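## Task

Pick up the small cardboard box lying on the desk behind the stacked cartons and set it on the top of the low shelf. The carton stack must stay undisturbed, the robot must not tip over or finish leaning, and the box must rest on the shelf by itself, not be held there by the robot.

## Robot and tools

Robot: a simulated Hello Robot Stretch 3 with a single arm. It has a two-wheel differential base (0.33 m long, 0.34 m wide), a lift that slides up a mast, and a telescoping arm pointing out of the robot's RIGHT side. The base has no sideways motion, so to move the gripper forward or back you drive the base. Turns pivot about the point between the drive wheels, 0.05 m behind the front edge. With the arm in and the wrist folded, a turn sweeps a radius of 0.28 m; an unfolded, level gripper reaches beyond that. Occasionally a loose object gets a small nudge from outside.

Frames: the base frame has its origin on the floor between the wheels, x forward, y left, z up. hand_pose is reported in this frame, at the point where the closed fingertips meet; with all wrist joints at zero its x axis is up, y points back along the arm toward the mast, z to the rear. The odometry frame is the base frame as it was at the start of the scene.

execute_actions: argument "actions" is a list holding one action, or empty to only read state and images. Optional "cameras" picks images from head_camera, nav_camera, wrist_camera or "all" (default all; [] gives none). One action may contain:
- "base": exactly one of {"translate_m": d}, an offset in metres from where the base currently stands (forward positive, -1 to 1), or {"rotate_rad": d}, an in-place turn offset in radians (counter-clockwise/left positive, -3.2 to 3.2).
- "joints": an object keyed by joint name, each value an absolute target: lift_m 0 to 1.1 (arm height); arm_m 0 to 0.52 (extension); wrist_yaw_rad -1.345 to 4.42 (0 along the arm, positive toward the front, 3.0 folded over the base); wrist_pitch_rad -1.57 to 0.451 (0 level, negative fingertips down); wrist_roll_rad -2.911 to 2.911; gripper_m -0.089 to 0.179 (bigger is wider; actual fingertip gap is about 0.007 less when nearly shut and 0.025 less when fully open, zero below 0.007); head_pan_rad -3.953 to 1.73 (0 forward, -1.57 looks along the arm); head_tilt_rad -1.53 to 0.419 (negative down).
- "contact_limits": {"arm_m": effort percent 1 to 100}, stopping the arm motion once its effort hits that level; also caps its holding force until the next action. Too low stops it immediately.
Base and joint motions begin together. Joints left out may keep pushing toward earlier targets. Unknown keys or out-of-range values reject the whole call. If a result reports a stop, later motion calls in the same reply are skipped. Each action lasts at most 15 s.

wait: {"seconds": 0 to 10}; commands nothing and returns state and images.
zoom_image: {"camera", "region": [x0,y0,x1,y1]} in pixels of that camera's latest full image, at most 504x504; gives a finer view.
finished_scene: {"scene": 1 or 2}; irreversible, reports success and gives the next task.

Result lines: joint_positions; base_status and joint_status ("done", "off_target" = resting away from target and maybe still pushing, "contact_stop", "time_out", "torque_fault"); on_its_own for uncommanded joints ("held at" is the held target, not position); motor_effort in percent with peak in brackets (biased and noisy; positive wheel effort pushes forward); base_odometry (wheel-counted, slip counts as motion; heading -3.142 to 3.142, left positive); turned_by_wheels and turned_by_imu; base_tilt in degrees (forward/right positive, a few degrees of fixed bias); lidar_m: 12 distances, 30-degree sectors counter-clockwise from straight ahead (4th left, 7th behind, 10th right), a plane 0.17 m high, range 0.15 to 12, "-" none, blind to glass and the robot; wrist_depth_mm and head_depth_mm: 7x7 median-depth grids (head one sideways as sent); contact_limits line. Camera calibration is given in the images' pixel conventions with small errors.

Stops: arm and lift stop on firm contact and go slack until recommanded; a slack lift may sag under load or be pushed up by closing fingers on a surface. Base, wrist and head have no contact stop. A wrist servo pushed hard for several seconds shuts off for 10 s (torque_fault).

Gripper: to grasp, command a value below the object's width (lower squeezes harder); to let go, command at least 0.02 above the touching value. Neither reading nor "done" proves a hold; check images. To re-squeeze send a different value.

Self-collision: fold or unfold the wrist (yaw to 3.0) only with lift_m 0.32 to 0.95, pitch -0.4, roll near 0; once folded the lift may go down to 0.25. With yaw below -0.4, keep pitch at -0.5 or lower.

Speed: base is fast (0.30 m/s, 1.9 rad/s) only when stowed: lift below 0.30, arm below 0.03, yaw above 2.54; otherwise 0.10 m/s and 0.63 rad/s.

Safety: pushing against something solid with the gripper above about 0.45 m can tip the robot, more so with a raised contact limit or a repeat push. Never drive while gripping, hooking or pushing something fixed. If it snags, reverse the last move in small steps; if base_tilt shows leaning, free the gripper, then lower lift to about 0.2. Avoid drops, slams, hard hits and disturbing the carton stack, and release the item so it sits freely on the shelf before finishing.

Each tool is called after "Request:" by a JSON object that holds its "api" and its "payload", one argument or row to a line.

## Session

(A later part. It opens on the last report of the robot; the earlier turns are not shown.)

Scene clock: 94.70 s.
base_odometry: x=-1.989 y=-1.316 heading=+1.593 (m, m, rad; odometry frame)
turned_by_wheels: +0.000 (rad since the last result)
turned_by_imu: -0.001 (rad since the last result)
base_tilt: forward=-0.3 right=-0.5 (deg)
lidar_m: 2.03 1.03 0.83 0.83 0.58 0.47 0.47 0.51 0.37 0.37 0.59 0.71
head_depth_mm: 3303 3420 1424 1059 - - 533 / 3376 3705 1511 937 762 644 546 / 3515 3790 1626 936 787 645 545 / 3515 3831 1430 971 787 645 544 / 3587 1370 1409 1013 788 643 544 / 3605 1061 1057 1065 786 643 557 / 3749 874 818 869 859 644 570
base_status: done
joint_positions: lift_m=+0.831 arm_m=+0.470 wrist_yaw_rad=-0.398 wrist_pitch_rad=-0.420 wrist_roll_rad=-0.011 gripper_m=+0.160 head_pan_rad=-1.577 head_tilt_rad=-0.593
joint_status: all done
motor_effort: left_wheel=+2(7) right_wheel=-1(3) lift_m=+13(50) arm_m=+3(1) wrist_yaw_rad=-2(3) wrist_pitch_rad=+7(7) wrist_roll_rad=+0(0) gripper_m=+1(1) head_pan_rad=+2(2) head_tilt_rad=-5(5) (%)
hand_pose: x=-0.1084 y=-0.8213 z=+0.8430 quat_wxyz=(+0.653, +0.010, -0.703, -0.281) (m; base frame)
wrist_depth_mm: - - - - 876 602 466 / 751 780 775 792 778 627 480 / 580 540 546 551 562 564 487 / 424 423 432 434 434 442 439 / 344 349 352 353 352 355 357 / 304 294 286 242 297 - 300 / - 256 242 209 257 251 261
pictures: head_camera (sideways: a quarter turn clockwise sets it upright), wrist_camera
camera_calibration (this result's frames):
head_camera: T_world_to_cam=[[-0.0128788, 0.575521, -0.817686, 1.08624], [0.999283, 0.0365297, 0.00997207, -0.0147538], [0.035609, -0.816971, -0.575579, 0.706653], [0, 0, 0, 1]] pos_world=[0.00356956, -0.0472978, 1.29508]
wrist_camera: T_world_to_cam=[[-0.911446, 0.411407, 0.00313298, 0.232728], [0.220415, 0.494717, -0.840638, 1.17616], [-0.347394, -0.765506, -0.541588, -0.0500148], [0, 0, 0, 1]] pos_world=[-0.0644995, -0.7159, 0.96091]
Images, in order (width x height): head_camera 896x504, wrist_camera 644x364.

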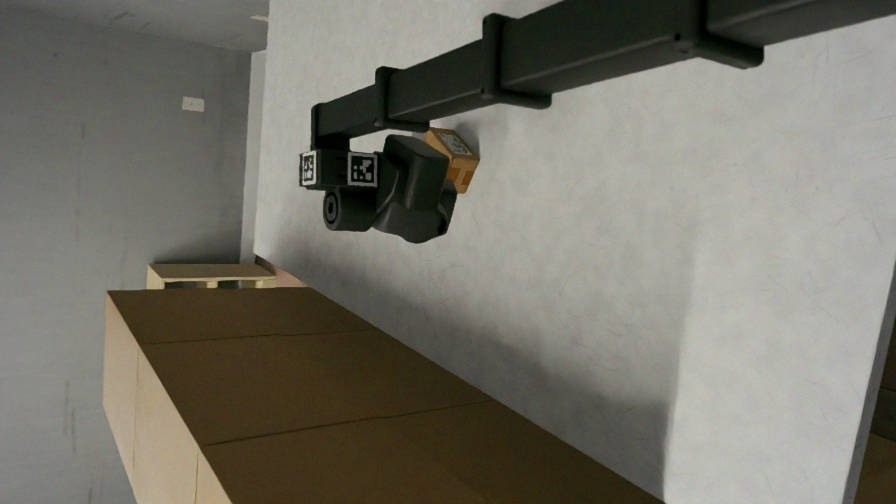

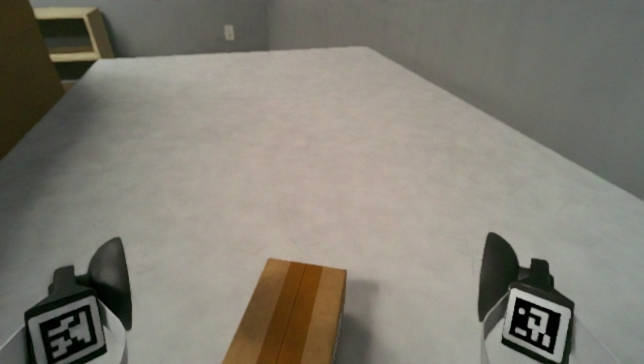

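Request:
{"api": "execute_actions", "payload": {
  "actions": [
    {"joints":{"arm_m":0.49,"lift_m":0.735}}
  ],
  "cameras": ["wrist_camera"]
}}

Request:
{"api": "execute_actions", "payload": {
  "actions": [
    {"joints":{"gripper_m":0.02}}
  ],
  "cameras": ["wrist_camera"]
}}

Request:
{"api": "execute_actions", "payload": {
  "actions": [
    {"joints":{"lift_m":0.9}}
  ],
  "cameras": []
}}

Request:
{"api": "execute_actions", "payload": {
  "actions": [
    {"joints":{"arm_m":0.0,"wrist_yaw_rad":0}}
  ],
  "cameras": ["wrist_camera"]
}}

Scene clock: 101.10 s.
base_odometry: x=-1.989 y=-1.316 heading=+1.593 (m, m, rad; odometry frame)
turned_by_wheels: +0.000 (rad since the last result)
turned_by_imu: -0.001 (rad since the last result)
base_tilt: forward=-0.3 right=-0.5 (deg)
lidar_m: 2.04 1.03 0.83 0.83 0.58 0.47 0.47 0.51 0.37 0.37 0.59 0.71
head_depth_mm: 3306 3454 1424 1021 799 660 - / 3416 3799 1432 1062 - 636 539 / 3410 3822 1429 - 787 643 543 / 3558 3827 1425 1013 787 641 544 / 3542 1384 1411 1015 783 643 543 / 3650 1073 1057 1066 785 641 556 / 3644 875 821 871 859 641 569
base_status: not commanded
joint_positions: lift_m=+0.736 arm_m=+0.490 wrist_yaw_rad=-0.398 wrist_pitch_rad=-0.420 wrist_roll_rad=-0.011 gripper_m=+0.160 head_pan_rad=-1.577 head_tilt_rad=-0.593
joint_status: all done
motor_effort: left_wheel=+2(2) right_wheel=+0(0) lift_m=+13(14) arm_m=+3(5) wrist_yaw_rad=-2(2) wrist_pitch_rad=+7(7) wrist_roll_rad=+0(0) gripper_m=+0(1) head_pan_rad=+2(3) head_tilt_rad=-5(5) (%)
hand_pose: x=-0.1084 y=-0.8413 z=+0.7480 quat_wxyz=(+0.653, +0.010, -0.703, -0.281) (m; base frame)
wrist_depth_mm: 762 793 799 813 770 603 470 / 463 468 475 480 484 491 460 / 328 331 335 336 341 341 346 / 256 258 248 171 264 265 266 / 209 209 144 139 212 215 215 / 183 177 120 117 180 - 182 / - 154 133 123 156 152 157
pictures: wrist_camera
camera_calibration (this result's frames):
wrist_camera: T_world_to_cam=[[-0.911446, 0.411407, 0.00313275, 0.241256], [0.220415, 0.494716, -0.840638, 1.1062], [-0.347394, -0.765506, -0.541588, -0.116779], [0, 0, 0, 1]] pos_world=[-0.0644995, -0.735905, 0.865912]
Images, in order (width x height): wrist_camera 644x364.

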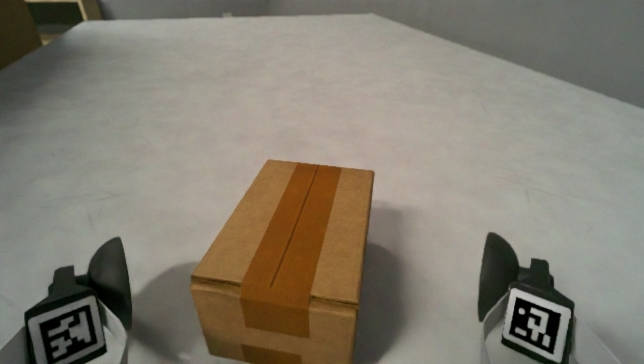

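Scene clock: 103.00 s.
base_odometry: x=-1.989 y=-1.316 heading=+1.593 (m, m, rad; odometry frame)
turned_by_wheels: +0.000 (rad since the last result)
turned_by_imu: +0.000 (rad since the last result)
base_tilt: forward=-0.4 right=-0.5 (deg)
lidar_m: 2.02 1.03 0.83 0.83 0.58 0.47 0.47 0.51 0.37 0.37 0.59 0.71
head_depth_mm: 3273 3443 1431 1020 800 662 - / 3341 3731 1424 1059 - 636 539 / 3499 3910 1421 - 789 642 544 / 3512 3837 1431 1019 787 644 544 / 3481 1381 1408 1015 786 641 544 / 3666 1067 1056 1066 789 641 554 / 3651 869 822 870 858 644 568
base_status: not commanded
joint_positions: lift_m=+0.736 arm_m=+0.490 wrist_yaw_rad=-0.398 wrist_pitch_rad=-0.420 wrist_roll_rad=-0.011 gripper_m=+0.021 head_pan_rad=-1.577 head_tilt_rad=-0.593
joint_status: all done
motor_effort: left_wheel=+2(2) right_wheel=-1(1) lift_m=+13(13) arm_m=+2(3) wrist_yaw_rad=-1(2) wrist_pitch_rad=+8(7) wrist_roll_rad=+0(0) gripper_m=-20(100) head_pan_rad=+2(3) head_tilt_rad=-5(5) (%)
hand_pose: x=-0.1084 y=-0.8413 z=+0.7480 quat_wxyz=(+0.653, +0.010, -0.703, -0.281) (m; base frame)
wrist_depth_mm: 762 778 795 829 771 612 467 / 459 468 469 481 487 491 459 / 328 332 337 339 343 345 347 / 257 257 259 170 262 265 266 / 210 210 173 138 213 215 214 / 177 177 121 119 - 181 182 / 153 156 140 130 148 157 157
pictures: wrist_camera
camera_calibration (this result's frames):
wrist_camera: T_world_to_cam=[[-0.911445, 0.411409, 0.00312988, 0.24126], [0.220417, 0.494712, -0.84064, 1.1062], [-0.347395, -0.765508, -0.541585, -0.116784], [0, 0, 0, 1]] pos_world=[-0.0644997, -0.735906, 0.865912]
Images, in order (width x height): wrist_camera 644x364.

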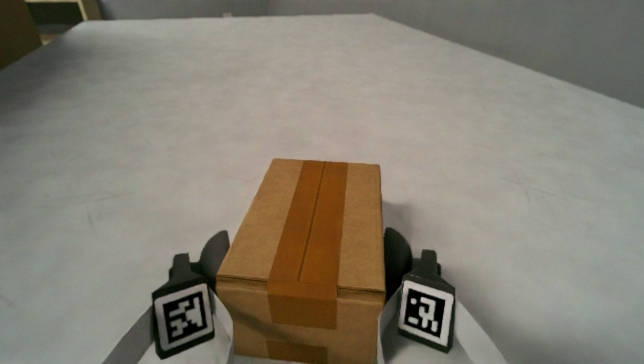

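Scene clock: 105.33 s.
base_odometry: x=-1.989 y=-1.316 heading=+1.593 (m, m, rad; odometry frame)
turned_by_wheels: +0.000 (rad since the last result)
turned_by_imu: -0.001 (rad since the last result)
base_tilt: forward=-0.3 right=-0.4 (deg)
lidar_m: 2.03 1.03 0.83 0.83 0.58 0.47 0.47 0.51 0.37 0.37 0.60 0.71
head_depth_mm: 3312 3425 1512 - 779 637 546 / 3326 3726 - 981 787 643 545 / 3396 3776 - 1016 788 643 546 / 3517 3799 1432 1017 784 642 544 / 3585 1384 1401 1012 789 642 545 / 3582 1071 1056 1068 786 644 556 / 3691 872 819 868 860 643 568
base_status: not commanded
joint_positions: lift_m=+0.899 arm_m=+0.490 wrist_yaw_rad=-0.398 wrist_pitch_rad=-0.420 wrist_roll_rad=-0.011 gripper_m=+0.021 head_pan_rad=-1.577 head_tilt_rad=-0.593
joint_status: all done
motor_effort: left_wheel=+3(2) right_wheel=-1(1) lift_m=+57(59) arm_m=+3(3) wrist_yaw_rad=-1(1) wrist_pitch_rad=+8(8) wrist_roll_rad=+0(0) gripper_m=-20(20) head_pan_rad=+2(2) head_tilt_rad=-5(5) (%)
hand_pose: x=-0.1083 y=-0.8412 z=+0.9114 quat_wxyz=(+0.653, +0.010, -0.703, -0.282) (m; base frame)
wrist_depth_mm: - - - - 889 612 463 / 794 - - - 876 621 474 / 712 692 728 704 711 644 490 / 564 550 546 175 558 562 496 / 442 446 413 139 450 456 459 / 372 376 122 119 - 384 387 / 326 326 137 128 314 332 333
pictures: none
No camera images: the call's "cameras" was empty. Leave "cameras" out to get every camera's image.

Scene clock: 110.10 s.
base_odometry: x=-1.989 y=-1.316 heading=+1.593 (m, m, rad; odometry frame)
turned_by_wheels: +0.000 (rad since the last result)
turned_by_imu: -0.001 (rad since the last result)
base_tilt: forward=-0.3 right=-0.6 (deg)
lidar_m: 2.03 1.03 0.83 0.83 0.58 0.47 0.47 0.51 0.37 0.37 0.60 0.71
head_depth_mm: 3292 3452 1434 1014 789 689 - / 3405 3759 1419 1015 786 663 - / 3367 3822 1431 1009 763 - - / 3492 3871 1435 1014 809 643 534 / 3519 1378 1405 1022 788 643 545 / 3515 1066 1056 1067 784 641 557 / 3704 875 819 873 858 644 568
base_status: not commanded
joint_positions: lift_m=+0.899 arm_m=+0.001 wrist_yaw_rad=-0.002 wrist_pitch_rad=-0.421 wrist_roll_rad=-0.011 gripper_m=+0.021 head_pan_rad=-1.577 head_tilt_rad=-0.593
joint_status: all done
joint sent to its limit — the command would take arm_m past its lower limit, so that joint was sent only as far as its limit.
motor_effort: left_wheel=+2(2) right_wheel=-1(1) lift_m=+58(58) arm_m=-3(2) wrist_yaw_rad=+2(2) wrist_pitch_rad=+8(8) wrist_roll_rad=+0(0) gripper_m=-20(20) head_pan_rad=+2(3) head_tilt_rad=-5(5) (%)
hand_pose: x=-0.0219 y=-0.3704 z=+0.9113 quat_wxyz=(+0.695, +0.148, -0.688, -0.148) (m; base frame)
wrist_depth_mm: 454 621 - - - - 684 / 458 641 - - - 970 678 / 469 655 720 725 724 730 658 / 472 570 551 175 557 559 570 / 468 452 418 139 452 457 459 / 386 378 122 119 - 387 387 / 329 329 138 128 314 333 335
pictures: wrist_camera
camera_calibration (this result's frames):
wrist_camera: T_world_to_cam=[[-0.999604, 0.0279564, 0.00315806, -0.0181857], [0.0125109, 0.542242, -0.840129, 1.00401], [-0.0251995, -0.839757, -0.542377, 0.342448], [0, 0, 0, 1]] pos_world=[-0.0221101, -0.256335, 1.02929]
Images, in order (width x height): wrist_camera 644x364.

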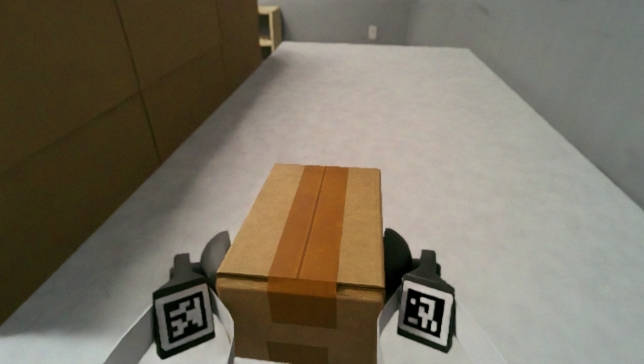

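Request:
{"api": "execute_actions", "payload": {
  "actions": [
    {"joints":{"wrist_yaw_rad":3.0}}
  ],
  "cameras": []
}}

Request:
{"api": "execute_actions", "payload": {
  "actions": [
    {"base":{"translate_m":0.5},"joints":{"lift_m":0.28}}
  ],
  "cameras": []
}}

Request:
{"api": "execute_actions", "payload": {
  "actions": [
    {"base":{"translate_m":0.75}}
  ],
  "cameras": []
}}

Request:
{"api": "execute_actions", "payload": {
  "actions": [
    {"base":{"rotate_rad":-1.54}}
  ],
  "cameras": []
}}

Request:
{"api": "execute_actions", "payload": {
  "actions": [
    {"base":{"translate_m":1}}
  ],
  "cameras": []
}}

Request:
{"api": "execute_actions", "payload": {
  "actions": [
    {"base":{"translate_m":1}}
  ],
  "cameras": []
}}

Request:
{"api": "execute_actions", "payload": {
  "actions": [
    {"base":{"translate_m":1}}
  ],
  "cameras": []
}}

Request:
{"api": "execute_actions", "payload": {
  "actions": [
    {"base":{"rotate_rad":1.56}}
  ],
  "cameras": []
}}

Request:
{"api": "execute_actions", "payload": {
  "actions": [
    {"joints":{"lift_m":0.85}}
  ],
  "cameras": []
}}

Request:
{"api": "execute_actions", "payload": {
  "actions": [
    {"joints":{"wrist_yaw_rad":0,"head_pan_rad":-1.4}}
  ]
}}

Scene clock: 121.37 s.
base_odometry: x=-1.989 y=-1.316 heading=+1.593 (m, m, rad; odometry frame)
turned_by_wheels: +0.000 (rad since the last result)
turned_by_imu: -0.001 (rad since the last result)
base_tilt: forward=-0.3 right=-0.4 (deg)
lidar_m: 2.03 1.03 0.83 0.83 0.58 0.47 0.47 0.51 0.37 0.37 0.60 0.71
head_depth_mm: 3342 3416 1424 1018 792 690 - / 3404 3727 1427 1017 788 672 - / 3459 3851 1427 1016 791 659 - / 3458 3896 1422 1015 787 667 - / 3562 1377 1409 1011 785 669 - / 3568 1072 1060 1070 786 644 556 / 3715 875 822 869 856 642 569
base_status: not commanded
joint_positions: lift_m=+0.899 arm_m=+0.001 wrist_yaw_rad=+2.997 wrist_pitch_rad=-0.421 wrist_roll_rad=-0.011 gripper_m=+0.021 head_pan_rad=-1.577 head_tilt_rad=-0.593
joint_status: all done
motor_effort: left_wheel=+2(3) right_wheel=-1(1) lift_m=+57(58) arm_m=-2(3) wrist_yaw_rad=+3(3) wrist_pitch_rad=+8(8) wrist_roll_rad=+0(0) gripper_m=-20(19) head_pan_rad=+3(3) head_tilt_rad=-5(5) (%)
hand_pose: x=+0.0111 y=+0.0754 z=+0.9113 quat_wxyz=(+0.197, +0.696, +0.099, +0.683) (m; base frame)
wrist_depth_mm: - 779 771 782 790 792 835 / 578 834 852 837 860 862 889 / 590 - 916 939 937 938 969 / 621 - - 175 - - - / 625 - 149 139 - - - / 627 807 122 119 - - - / 625 813 134 128 - - -
pictures: none
No camera images: the call's "cameras" was empty. Leave "cameras" out to get every camera's image.

Scene clock: 127.83 s.
base_odometry: x=-2.000 y=-0.816 heading=+1.593 (m, m, rad; odometry frame)
turned_by_wheels: +0.000 (rad since the last result)
turned_by_imu: -0.001 (rad since the last result)
base_tilt: forward=-0.4 right=-0.6 (deg)
lidar_m: 1.83 0.94 0.76 0.75 0.82 0.97 0.96 0.66 0.50 0.49 3.47 2.52
head_depth_mm: 3444 3612 639 903 842 1393 1217 / 3389 886 528 527 605 785 1207 / 3469 878 528 538 621 746 899 / 3625 880 528 551 639 773 937 / 3667 3789 527 566 659 802 1052 / 3747 3966 3061 2156 1735 1452 1243 / 3801 - 3275 2328 1784 1458 1228
base_status: done
joint_positions: lift_m=+0.281 arm_m=+0.001 wrist_yaw_rad=+2.997 wrist_pitch_rad=-0.421 wrist_roll_rad=-0.011 gripper_m=+0.021 head_pan_rad=-1.577 head_tilt_rad=-0.593
joint_status: all done
motor_effort: left_wheel=+1(8) right_wheel=-1(3) lift_m=+14(50) arm_m=-2(2) wrist_yaw_rad=+2(3) wrist_pitch_rad=+8(8) wrist_roll_rad=+0(0) gripper_m=-19(19) head_pan_rad=+3(2) head_tilt_rad=-4(5) (%)
hand_pose: x=+0.0110 y=+0.0754 z=+0.2928 quat_wxyz=(+0.197, +0.696, +0.099, +0.683) (m; base frame)
wrist_depth_mm: - 701 701 718 732 732 745 / 744 771 768 776 791 797 816 / 811 - 822 826 835 838 863 / 727 - 729 175 724 745 742 / 594 - 149 139 603 595 602 / 498 496 122 119 - 515 515 / 445 - 133 129 416 443 444
pictures: none
No camera images: the call's "cameras" was empty. Leave "cameras" out to get every camera's image.

Scene clock: 132.20 s.
base_odometry: x=-2.017 y=-0.066 heading=+1.593 (m, m, rad; odometry frame)
turned_by_wheels: +0.000 (rad since the last result)
turned_by_imu: +0.000 (rad since the last result)
base_tilt: forward=-0.2 right=-0.6 (deg)
lidar_m: 1.55 0.80 0.64 0.64 0.70 1.09 1.39 0.80 0.89 3.73 2.23 1.84
head_depth_mm: 3461 3787 3246 2294 1811 1474 1235 / 3562 3904 3316 2299 1785 1458 1230 / 3716 3987 3293 2327 1792 1462 1237 / 3660 - 3300 2313 1790 1459 1229 / 3741 - 3276 2298 1798 1463 1234 / 3859 - 3264 2293 1797 1463 1235 / 3758 - 3226 2295 1785 1455 1229
base_status: done
joint_positions: lift_m=+0.281 arm_m=+0.001 wrist_yaw_rad=+2.998 wrist_pitch_rad=-0.421 wrist_roll_rad=-0.011 gripper_m=+0.021 head_pan_rad=-1.577 head_tilt_rad=-0.593
joint_status: not commanded
motor_effort: left_wheel=+2(12) right_wheel=+0(6) lift_m=+14(14) arm_m=-2(2) wrist_yaw_rad=+2(2) wrist_pitch_rad=+8(8) wrist_roll_rad=+0(1) gripper_m=-19(20) head_pan_rad=+3(2) head_tilt_rad=-5(5) (%)
hand_pose: x=+0.0109 y=+0.0755 z=+0.2928 quat_wxyz=(+0.197, +0.696, +0.099, +0.683) (m; base frame)
wrist_depth_mm: - 605 620 621 628 631 641 / 642 663 665 669 676 685 693 / 705 - 717 723 728 752 736 / 720 - 727 174 733 741 746 / 591 - 149 139 598 598 612 / 499 501 122 119 - 514 518 / 446 - 133 128 417 440 442
pictures: none
No camera images: the call's "cameras" was empty. Leave "cameras" out to get every camera's image.

Scene clock: 134.43 s.
base_odometry: x=-2.017 y=-0.066 heading=+0.053 (m, m, rad; odometry frame)
turned_by_wheels: -1.540 (rad since the last result)
turned_by_imu: -1.552 (rad since the last result)
base_tilt: forward=-0.3 right=-0.5 (deg)
lidar_m: 3.69 2.22 1.83 1.42 0.77 0.64 0.64 0.71 1.15 1.35 0.80 0.94
head_depth_mm: 1407 1537 1720 1923 1806 1464 1244 / 1421 1564 1753 1972 1787 1468 1232 / 1452 1600 1799 2049 1779 1463 1231 / 1487 1640 1849 2068 1793 1466 1239 / 1519 1696 1604 2083 1765 1460 1237 / 1552 1719 1424 2073 1732 1465 1243 / 1591 1770 1416 2144 1252 1310 1226
base_status: done
joint_positions: lift_m=+0.281 arm_m=+0.001 wrist_yaw_rad=+2.998 wrist_pitch_rad=-0.421 wrist_roll_rad=-0.011 gripper_m=+0.021 head_pan_rad=-1.577 head_tilt_rad=-0.593
joint_status: not commanded
motor_effort: left_wheel=+2(13) right_wheel=-1(7) lift_m=+14(14) arm_m=-3(2) wrist_yaw_rad=+2(2) wrist_pitch_rad=+8(8) wrist_roll_rad=+0(0) gripper_m=-20(19) head_pan_rad=+2(2) head_tilt_rad=-4(5) (%)
hand_pose: x=+0.0109 y=+0.0754 z=+0.2928 quat_wxyz=(+0.197, +0.696, +0.099, +0.683) (m; base frame)
wrist_depth_mm: - - - - - - - / 702 - - - - - - / 728 - 931 935 973 962 945 / 698 - 728 174 747 737 744 / 595 - 149 139 599 605 605 / 500 503 122 119 - 513 505 / 449 - 134 129 416 441 444
pictures: none
No camera images: the call's "cameras" was empty. Leave "cameras" out to get every camera's image.

Scene clock: 139.37 s.
base_odometry: x=-1.019 y=-0.013 heading=+0.053 (m, m, rad; odometry frame)
turned_by_wheels: +0.000 (rad since the last result)
turned_by_imu: +0.001 (rad since the last result)
base_tilt: forward=-0.4 right=-0.6 (deg)
lidar_m: 2.80 2.25 1.60 1.58 1.92 1.62 1.61 1.81 0.72 0.71 0.80 2.82
head_depth_mm: 1545 882 690 775 882 1044 1177 / 1592 881 708 802 911 1086 1218 / 1637 882 728 822 949 1131 1235 / 1670 885 748 852 984 1172 1231 / 1701 880 768 875 1019 1221 1238 / 1733 877 791 904 1064 1273 1239 / 1786 872 819 933 1112 1333 1233
base_status: done
joint_positions: lift_m=+0.281 arm_m=+0.001 wrist_yaw_rad=+2.998 wrist_pitch_rad=-0.421 wrist_roll_rad=-0.011 gripper_m=+0.021 head_pan_rad=-1.577 head_tilt_rad=-0.593
joint_status: not commanded
motor_effort: left_wheel=+3(12) right_wheel=-1(5) lift_m=+14(14) arm_m=-3(2) wrist_yaw_rad=+2(2) wrist_pitch_rad=+8(8) wrist_roll_rad=+0(0) gripper_m=-20(19) head_pan_rad=+2(2) head_tilt_rad=-4(5) (%)
hand_pose: x=+0.0109 y=+0.0754 z=+0.2928 quat_wxyz=(+0.197, +0.696, +0.099, +0.683) (m; base frame)
wrist_depth_mm: - - - - - - - / - - - - - - - / 921 - 958 923 947 959 964 / 724 - 736 175 736 736 750 / 583 - 149 139 604 605 597 / 501 500 122 119 - 512 505 / 449 - 133 128 413 439 445
pictures: none
No camera images: the call's "cameras" was empty. Leave "cameras" out to get every camera's image.

Scene clock: 144.30 s.
base_odometry: x=-0.020 y=+0.040 heading=+0.053 (m, m, rad; odometry frame)
turned_by_wheels: +0.000 (rad since the last result)
turned_by_imu: +0.001 (rad since the last result)
base_tilt: forward=-0.3 right=-0.6 (deg)
lidar_m: 1.80 2.02 1.68 1.47 1.80 2.57 2.58 1.09 0.91 0.91 2.33 1.78
head_depth_mm: 1720 882 894 997 1152 1337 1231 / 1752 1933 1730 1066 1212 1351 1239 / 1786 1994 2242 2318 1788 1459 1240 / 1836 2035 2296 2310 1794 1452 1242 / 1873 2085 2344 2281 1780 1453 1236 / 1913 2125 2428 2305 1788 1458 1232 / 1969 2205 2495 2331 1784 1467 1244
base_status: done
joint_positions: lift_m=+0.281 arm_m=+0.001 wrist_yaw_rad=+2.998 wrist_pitch_rad=-0.421 wrist_roll_rad=-0.011 gripper_m=+0.021 head_pan_rad=-1.577 head_tilt_rad=-0.593
joint_status: not commanded
motor_effort: left_wheel=+2(13) right_wheel=-1(6) lift_m=+15(14) arm_m=-2(2) wrist_yaw_rad=+1(1) wrist_pitch_rad=+8(8) wrist_roll_rad=+0(0) gripper_m=-19(19) head_pan_rad=+2(2) head_tilt_rad=-5(5) (%)
hand_pose: x=+0.0109 y=+0.0754 z=+0.2928 quat_wxyz=(+0.197, +0.696, +0.099, +0.683) (m; base frame)
wrist_depth_mm: - - - - - - - / - - - - - - - / 943 - 959 952 936 967 983 / 721 - 731 175 740 734 748 / 587 - 149 139 599 609 608 / 505 504 122 119 - 508 509 / 445 - 134 128 417 443 443
pictures: none
No camera images: the call's "cameras" was empty. Leave "cameras" out to get every camera's image.

Scene clock: 149.23 s.
base_odometry: x=+0.979 y=+0.094 heading=+0.053 (m, m, rad; odometry frame)
turned_by_wheels: +0.000 (rad since the last result)
turned_by_imu: +0.000 (rad since the last result)
base_tilt: forward=-0.3 right=-0.6 (deg)
lidar_m: 0.81 1.32 1.48 1.48 1.65 2.57 2.50 1.48 2.13 2.28 1.28 0.89
head_depth_mm: 1890 2075 2301 2291 1799 1460 1237 / 1938 2124 2365 2297 1786 1457 1235 / 1975 2169 2425 2323 1792 1461 1239 / 2013 2227 2516 2305 1799 1451 1239 / 2080 2297 2576 2329 1777 1462 1245 / 2107 2364 2614 2295 1798 1463 1246 / 2038 2133 2226 2208 1635 1458 1240
base_status: done
joint_positions: lift_m=+0.281 arm_m=+0.001 wrist_yaw_rad=+2.998 wrist_pitch_rad=-0.421 wrist_roll_rad=-0.011 gripper_m=+0.021 head_pan_rad=-1.577 head_tilt_rad=-0.593
joint_status: not commanded
motor_effort: left_wheel=+1(12) right_wheel=+0(6) lift_m=+14(14) arm_m=-2(2) wrist_yaw_rad=+2(2) wrist_pitch_rad=+8(8) wrist_roll_rad=+1(0) gripper_m=-19(19) head_pan_rad=+3(2) head_tilt_rad=-5(5) (%)
hand_pose: x=+0.0109 y=+0.0754 z=+0.2928 quat_wxyz=(+0.197, +0.696, +0.099, +0.683) (m; base frame)
wrist_depth_mm: - - - - - - - / - - - - - - - / 905 - 923 935 951 971 956 / 729 - 730 174 738 739 742 / 596 - 149 139 598 607 603 / 503 510 122 119 - 512 509 / 441 - 133 129 413 440 444
pictures: none
No camera images: the call's "cameras" was empty. Leave "cameras" out to get every camera's image.

Scene clock: 151.47 s.
base_odometry: x=+0.979 y=+0.094 heading=+1.613 (m, m, rad; odometry frame)
turned_by_wheels: +1.560 (rad since the last result)
turned_by_imu: +1.571 (rad since the last result)
base_tilt: forward=-0.3 right=-0.6 (deg)
lidar_m: 1.48 1.64 2.49 3.52 1.48 2.13 2.28 1.29 0.89 0.81 1.31 1.48
head_depth_mm: 962 1056 1175 1216 1197 1304 1238 / 980 1079 1202 1212 1225 1325 1239 / 1000 1104 1230 1212 1227 1350 1230 / 1018 1123 1264 1397 1261 1382 1226 / 1038 1146 1293 1496 1683 1462 1234 / 1062 1174 1328 1528 1712 1465 1232 / 1077 1208 1368 1575 1723 1455 1235
base_status: done
joint_positions: lift_m=+0.281 arm_m=+0.001 wrist_yaw_rad=+2.998 wrist_pitch_rad=-0.421 wrist_roll_rad=-0.011 gripper_m=+0.021 head_pan_rad=-1.577 head_tilt_rad=-0.593
joint_status: not commanded
motor_effort: left_wheel=-1(8) right_wheel=+2(10) lift_m=+14(14) arm_m=-2(2) wrist_yaw_rad=+2(1) wrist_pitch_rad=+8(8) wrist_roll_rad=+0(0) gripper_m=-19(19) head_pan_rad=+2(2) head_tilt_rad=-5(5) (%)
hand_pose: x=+0.0109 y=+0.0754 z=+0.2928 quat_wxyz=(+0.197, +0.696, +0.099, +0.683) (m; base frame)
wrist_depth_mm: - - - - - - - / - - - - - - - / 932 - 938 926 954 957 959 / 728 - 729 174 743 741 745 / 595 - 149 139 603 606 607 / 498 501 123 119 - 509 509 / 448 - 133 128 417 441 443
pictures: none
No camera images: the call's "cameras" was empty. Leave "cameras" out to get every camera's image.

Scene clock: 157.47 s.
base_odometry: x=+0.979 y=+0.094 heading=+1.613 (m, m, rad; odometry frame)
turned_by_wheels: +0.000 (rad since the last result)
turned_by_imu: -0.002 (rad since the last result)
base_tilt: forward=-0.3 right=-0.5 (deg)
lidar_m: 1.48 1.64 2.49 3.54 1.48 2.13 2.28 1.29 0.89 0.81 1.31 1.48
head_depth_mm: 956 1056 1174 1215 1197 1306 - / 974 1075 1207 1217 1226 1323 - / 998 1104 1231 1211 1228 1348 1310 / 1013 1131 1261 1387 1262 1368 - / 1037 1150 1298 1474 1676 1451 - / 1060 1176 1326 1521 1706 1461 1237 / 1080 1210 1371 1586 1738 1465 1234
base_status: not commanded
joint_positions: lift_m=+0.849 arm_m=+0.001 wrist_yaw_rad=+2.998 wrist_pitch_rad=-0.421 wrist_roll_rad=-0.011 gripper_m=+0.021 head_pan_rad=-1.577 head_tilt_rad=-0.593
joint_status: all done
motor_effort: left_wheel=-1(1) right_wheel=+2(2) lift_m=+57(61) arm_m=-3(2) wrist_yaw_rad=+2(2) wrist_pitch_rad=+8(8) wrist_roll_rad=+0(0) gripper_m=-19(20) head_pan_rad=+2(2) head_tilt_rad=-5(5) (%)
hand_pose: x=+0.0108 y=+0.0754 z=+0.8613 quat_wxyz=(+0.197, +0.696, +0.099, +0.683) (m; base frame)
wrist_depth_mm: - - - - - - - / - - - - - - - / - - - - - - - / - - - 174 - - - / - - 149 139 - - - / - - 122 119 - - - / - - 134 128 - - -
pictures: none
No camera images: the call's "cameras" was empty. Leave "cameras" out to get every camera's image.

Scene clock: 159.93 s.
base_odometry: x=+0.979 y=+0.094 heading=+1.613 (m, m, rad; odometry frame)
turned_by_wheels: +0.000 (rad since the last result)
turned_by_imu: -0.001 (rad since the last result)
base_tilt: forward=-0.3 right=-0.4 (deg)
lidar_m: 1.48 1.64 2.49 3.53 1.48 2.12 2.27 1.29 0.90 0.81 1.31 1.49
head_depth_mm: 968 1052 1165 1211 1196 1160 1252 / 992 1101 1217 1208 1041 483 - / 1034 1137 1272 1427 1572 1354 1245 / 1068 1190 1334 1518 1692 1456 1238 / 1118 1247 1403 1597 1746 1456 1231 / 1157 1297 1476 1695 1807 1450 1235 / 1208 1369 1556 1809 1760 1473 1239
base_status: not commanded
joint_positions: lift_m=+0.849 arm_m=+0.001 wrist_yaw_rad=+0.003 wrist_pitch_rad=-0.421 wrist_roll_rad=-0.011 gripper_m=+0.021 head_pan_rad=-1.407 head_tilt_rad=-0.593
joint_status: all done
motor_effort: left_wheel=-1(1) right_wheel=+2(2) lift_m=+57(57) arm_m=-3(3) wrist_yaw_rad=-2(4) wrist_pitch_rad=+8(8) wrist_roll_rad=+0(0) gripper_m=-20(19) head_pan_rad=+2(14) head_tilt_rad=-5(4) (%)
hand_pose: x=-0.0208 y=-0.3703 z=+0.8613 quat_wxyz=(+0.696, +0.150, -0.687, -0.146) (m; base frame)
wrist_depth_mm: 957 915 879 859 821 809 774 / - - 954 935 892 856 837 / - - - 912 837 861 873 / - - - 174 662 672 672 / - - - 139 938 909 696 / - - 122 120 - 786 767 / - - 138 128 923 909 937
pictures: head_camera (sideways: a quarter turn clockwise sets it upright), nav_camera (sideways: a quarter turn counterclockwise sets it upright), wrist_camera
camera_calibration (this result's frames):
head_camera: T_world_to_cam=[[-0.109976, 0.565063, -0.817685, 1.08683], [0.978729, 0.204917, 0.00997208, -0.0146285], [0.173192, -0.799195, -0.575579, 0.705814], [0, 0, 0, 1]] pos_world=[0.0116009, -0.047045, 1.29508]
nav_camera: T_world_to_cam=[[0.0647466, -0.593517, 0.802213, -1.00018], [-0.992597, -0.121087, -0.00947361, 0.0693633], [0.10276, -0.795661, -0.596962, 0.730758], [0, 0, 0, 1]] pos_world=[0.0585154, -0.00379149, 1.23925]
wrist_camera: T_world_to_cam=[[-0.999731, 0.0229715, 0.00316715, -0.0187691], [0.00980645, 0.542587, -0.839943, 0.961815], [-0.0210132, -0.839686, -0.542666, 0.315729], [0, 0, 0, 1]] pos_world=[-0.0215616, -0.256324, 0.979264]
Images, in order (width x height): head_camera 896x504, nav_camera 672x504, wrist_camera 644x364.

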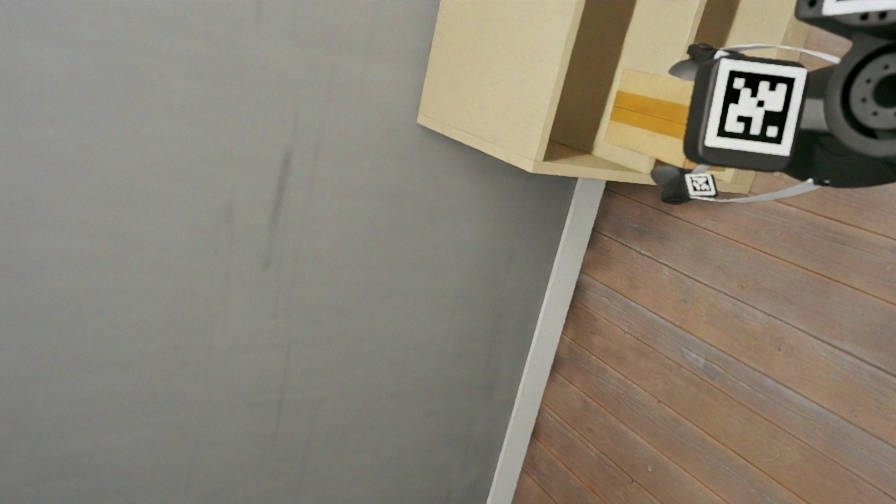

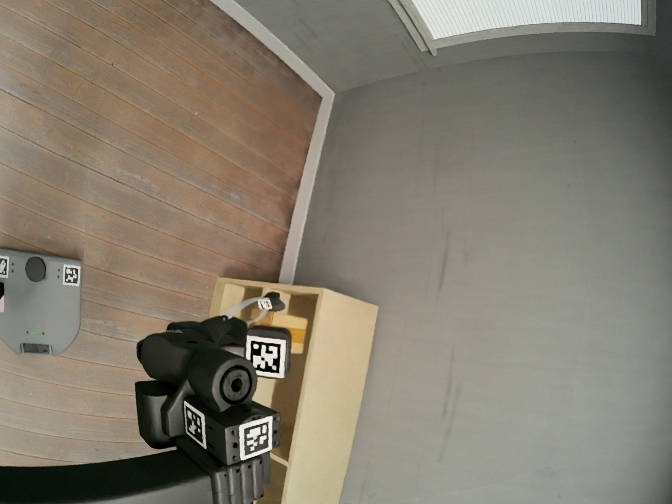

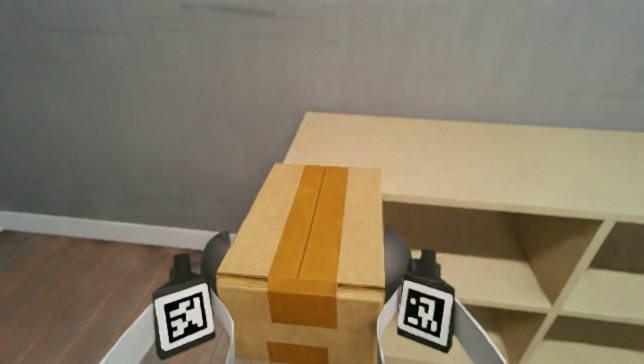

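Request:
{"api": "execute_actions", "payload": {
  "actions": [
    {"base":{"translate_m":-0.5},"joints":{"arm_m":0.5,"lift_m":0.7,"head_pan_rad":-1.5}}
  ],
  "cameras": ["wrist_camera","nav_camera"]
}}

Scene clock: 168.87 s.
base_odometry: x=+1.000 y=-0.406 heading=+1.613 (m, m, rad; odometry frame)
turned_by_wheels: +0.000 (rad since the last result)
turned_by_imu: -0.001 (rad since the last result)
base_tilt: forward=-0.3 right=-0.6 (deg)
lidar_m: 1.97 2.18 2.91 1.46 1.27 1.79 1.79 0.88 0.93 0.70 0.96 1.93
head_depth_mm: 882 973 1080 1163 972 - - / 908 1002 1112 1191 976 1160 1214 / 932 1025 1150 1234 998 1159 1235 / 956 1064 1195 1210 1192 1300 1231 / 990 1097 1235 1211 1237 1351 1237 / 1017 1137 1285 1211 1273 1382 1234 / 1050 1177 1327 1434 1223 1405 1227
base_status: done
joint_positions: lift_m=+0.701 arm_m=+0.500 wrist_yaw_rad=+0.002 wrist_pitch_rad=-0.421 wrist_roll_rad=-0.011 gripper_m=+0.021 head_pan_rad=-1.493 head_tilt_rad=-0.593
joint_status: all done
motor_effort: left_wheel=-1(6) right_wheel=+2(3) lift_m=+14(49) arm_m=+3(5) wrist_yaw_rad=-1(2) wrist_pitch_rad=+8(8) wrist_roll_rad=+0(0) gripper_m=-19(20) head_pan_rad=-2(10) head_tilt_rad=-5(5) (%)
hand_pose: x=-0.0211 y=-0.8687 z=+0.7127 quat_wxyz=(+0.696, +0.149, -0.687, -0.147) (m; base frame)
wrist_depth_mm: 363 350 339 328 317 308 303 / 395 382 369 354 340 331 322 / 437 416 402 386 375 362 348 / 385 388 391 174 391 385 377 / 316 316 296 139 322 325 325 / 268 268 122 120 - 272 274 / 232 232 138 128 224 236 237
pictures: nav_camera (sideways: a quarter turn counterclockwise sets it upright), wrist_camera
camera_calibration (this result's frames):
nav_camera: T_world_to_cam=[[0.0135731, -0.596883, 0.802213, -0.999873], [-0.999326, -0.0354572, -0.00947362, 0.0694043], [0.0340989, -0.801544, -0.596962, 0.731177], [0, 0, 0, 1]] pos_world=[0.0579966, -0.0082757, 1.23925]
wrist_camera: T_world_to_cam=[[-0.9997, 0.024306, 0.00317381, -0.00599503], [0.0105309, 0.542791, -0.839802, 1.1075], [-0.0221349, -0.839516, -0.542884, -0.183075], [0, 0, 0, 1]] pos_world=[-0.0217086, -0.754692, 0.830714]
Images, in order (width x height): nav_camera 672x504, wrist_camera 644x364.

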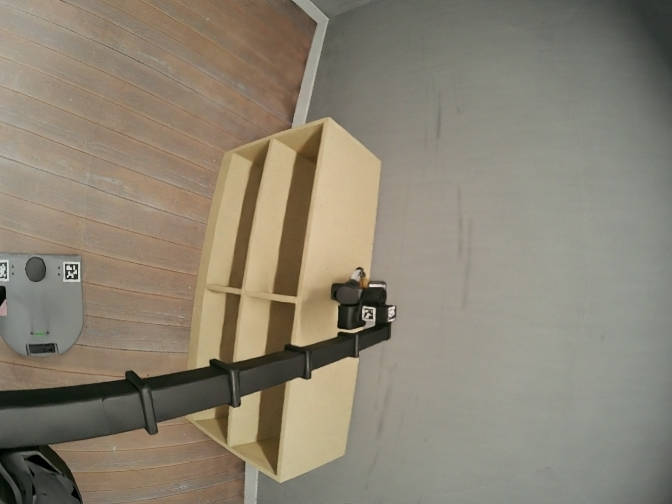

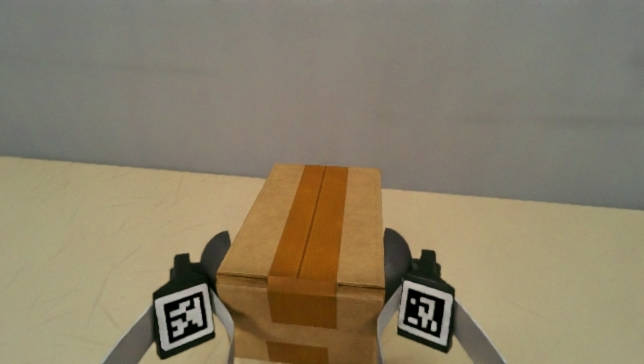

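Depth ratio 320/211: drop 0.06 (0.115 height by scaling → 0.174).

Request:
{"api": "execute_actions", "payload": {
  "actions": [
    {"joints":{"lift_m":0.643}}
  ],
  "cameras": []
}}

Request:
{"api": "execute_actions", "payload": {
  "actions": [
    {"joints":{"gripper_m":0.15}}
  ],
  "cameras": []
}}

Request:
{"api": "execute_actions", "payload": {
  "actions": [
    {"joints":{"lift_m":0.75}}
  ],
  "cameras": ["wrist_camera"]
}}

Request:
{"api": "finished_scene", "payload": {
  "scene": 1
}}

Scene clock: 174.60 s.
base_odometry: x=+1.000 y=-0.406 heading=+1.613 (m, m, rad; odometry frame)
turned_by_wheels: +0.000 (rad since the last result)
turned_by_imu: -0.001 (rad since the last result)
base_tilt: forward=-0.2 right=-0.5 (deg)
lidar_m: 1.97 2.18 2.91 1.45 1.27 1.80 1.79 0.88 0.93 0.70 0.96 1.93
head_depth_mm: 881 964 1079 1165 965 1107 - / 905 998 1109 1211 1117 1219 1210 / 936 1033 1149 1237 1039 1156 1234 / 957 1056 1187 1205 1196 1300 1235 / 996 1094 1235 1210 1230 1346 1241 / 1014 1128 1280 1199 1268 1391 1235 / 1050 1177 1350 1431 1230 1410 1236
base_status: not commanded
joint_positions: lift_m=+0.644 arm_m=+0.500 wrist_yaw_rad=+0.002 wrist_pitch_rad=-0.421 wrist_roll_rad=-0.011 gripper_m=+0.021 head_pan_rad=-1.493 head_tilt_rad=-0.593
joint_status: all done
motor_effort: left_wheel=-1(1) right_wheel=+2(2) lift_m=+14(14) arm_m=+3(3) wrist_yaw_rad=-2(2) wrist_pitch_rad=+8(8) wrist_roll_rad=+0(0) gripper_m=-20(20) head_pan_rad=-2(2) head_tilt_rad=-5(5) (%)
hand_pose: x=-0.0211 y=-0.8687 z=+0.6557 quat_wxyz=(+0.696, +0.149, -0.687, -0.147) (m; base frame)
wrist_depth_mm: 363 351 338 324 319 309 299 / 395 378 367 354 341 330 321 / 364 371 387 373 365 358 348 / 286 287 288 175 291 295 297 / 233 234 219 139 239 240 241 / 198 199 122 119 - 202 203 / 172 173 138 128 165 174 176
pictures: none
No camera images: the call's "cameras" was empty. Leave "cameras" out to get every camera's image.

Scene clock: 176.40 s.
base_odometry: x=+1.000 y=-0.406 heading=+1.613 (m, m, rad; odometry frame)
turned_by_wheels: +0.000 (rad since the last result)
turned_by_imu: +0.000 (rad since the last result)
base_tilt: forward=-0.3 right=-0.5 (deg)
lidar_m: 1.96 2.18 2.91 1.45 1.27 1.80 1.79 0.88 0.92 0.71 0.96 1.93
head_depth_mm: 882 968 1082 1161 974 1098 - / 904 1001 1117 1217 1114 1209 1212 / 930 1036 1153 1224 1038 1162 1236 / 958 1061 1184 1209 1200 1308 1232 / 987 1097 1239 1210 1227 1345 1235 / 1018 1137 1288 1205 1265 1384 1243 / 1055 1173 1337 1431 1234 1403 1234
base_status: not commanded
joint_positions: lift_m=+0.644 arm_m=+0.500 wrist_yaw_rad=+0.002 wrist_pitch_rad=-0.421 wrist_roll_rad=-0.011 gripper_m=+0.150 head_pan_rad=-1.493 head_tilt_rad=-0.593
joint_status: all done
motor_effort: left_wheel=-1(0) right_wheel=+2(2) lift_m=+14(14) arm_m=+3(3) wrist_yaw_rad=-2(2) wrist_pitch_rad=+8(8) wrist_roll_rad=+0(1) gripper_m=+0(95) head_pan_rad=-2(3) head_tilt_rad=-5(5) (%)
hand_pose: x=-0.0211 y=-0.8687 z=+0.6557 quat_wxyz=(+0.696, +0.149, -0.687, -0.147) (m; base frame)
wrist_depth_mm: 360 349 337 329 320 309 299 / 392 380 366 355 341 335 320 / 366 373 386 378 363 354 349 / 287 284 291 291 294 295 299 / 234 236 227 165 238 240 242 / 202 200 148 139 201 - 204 / - 172 134 125 174 170 176
pictures: none
No camera images: the call's "cameras" was empty. Leave "cameras" out to get every camera's image.

Scene clock: 178.20 s.
base_odometry: x=+1.000 y=-0.406 heading=+1.613 (m, m, rad; odometry frame)
turned_by_wheels: +0.000 (rad since the last result)
turned_by_imu: +0.000 (rad since the last result)
base_tilt: forward=-0.3 right=-0.4 (deg)
lidar_m: 1.96 2.18 2.92 1.45 1.27 1.80 1.79 0.88 0.93 0.70 0.96 1.93
head_depth_mm: 884 971 1080 1160 - - 1199 / 907 996 1110 - 1006 1155 1208 / 935 1028 1149 1143 1006 1166 1235 / 959 1064 1187 1209 1194 1302 1241 / 987 1100 1236 1209 1227 1345 1231 / 1018 1128 1280 1212 1265 1391 1235 / 1055 1172 1337 1435 1222 1410 1236
base_status: not commanded
joint_positions: lift_m=+0.749 arm_m=+0.500 wrist_yaw_rad=+0.002 wrist_pitch_rad=-0.420 wrist_roll_rad=-0.011 gripper_m=+0.150 head_pan_rad=-1.493 head_tilt_rad=-0.593
joint_status: all done
motor_effort: left_wheel=-1(1) right_wheel=+2(2) lift_m=+56(59) arm_m=+3(3) wrist_yaw_rad=-2(1) wrist_pitch_rad=+8(8) wrist_roll_rad=+0(0) gripper_m=+0(0) head_pan_rad=-2(3) head_tilt_rad=-5(5) (%)
hand_pose: x=-0.0211 y=-0.8688 z=+0.7614 quat_wxyz=(+0.696, +0.149, -0.687, -0.146) (m; base frame)
wrist_depth_mm: 364 350 340 328 317 308 299 / 393 382 368 357 345 330 323 / 435 416 403 385 374 357 348 / 466 456 445 425 409 390 380 / 389 387 387 396 395 415 400 / 326 327 331 332 333 - 338 / - 283 285 234 288 280 290
pictures: wrist_camera
camera_calibration (this result's frames):
wrist_camera: T_world_to_cam=[[-0.999699, 0.0243357, 0.00314956, -0.00610833], [0.0105463, 0.541991, -0.840318, 1.14822], [-0.0221568, -0.840032, -0.542084, -0.157766], [0, 0, 0, 1]] pos_world=[-0.0217115, -0.754702, 0.879363]
Images, in order (width x height): wrist_camera 644x364.

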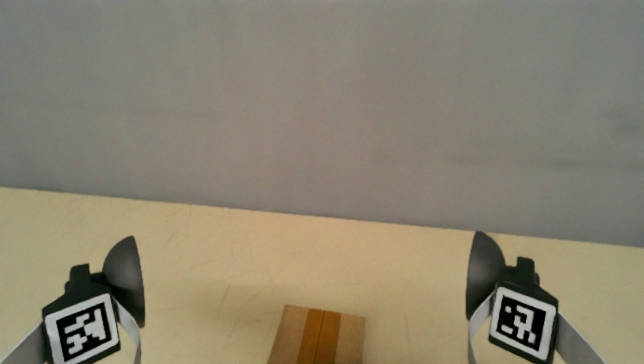

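The scene is finished: the task was done.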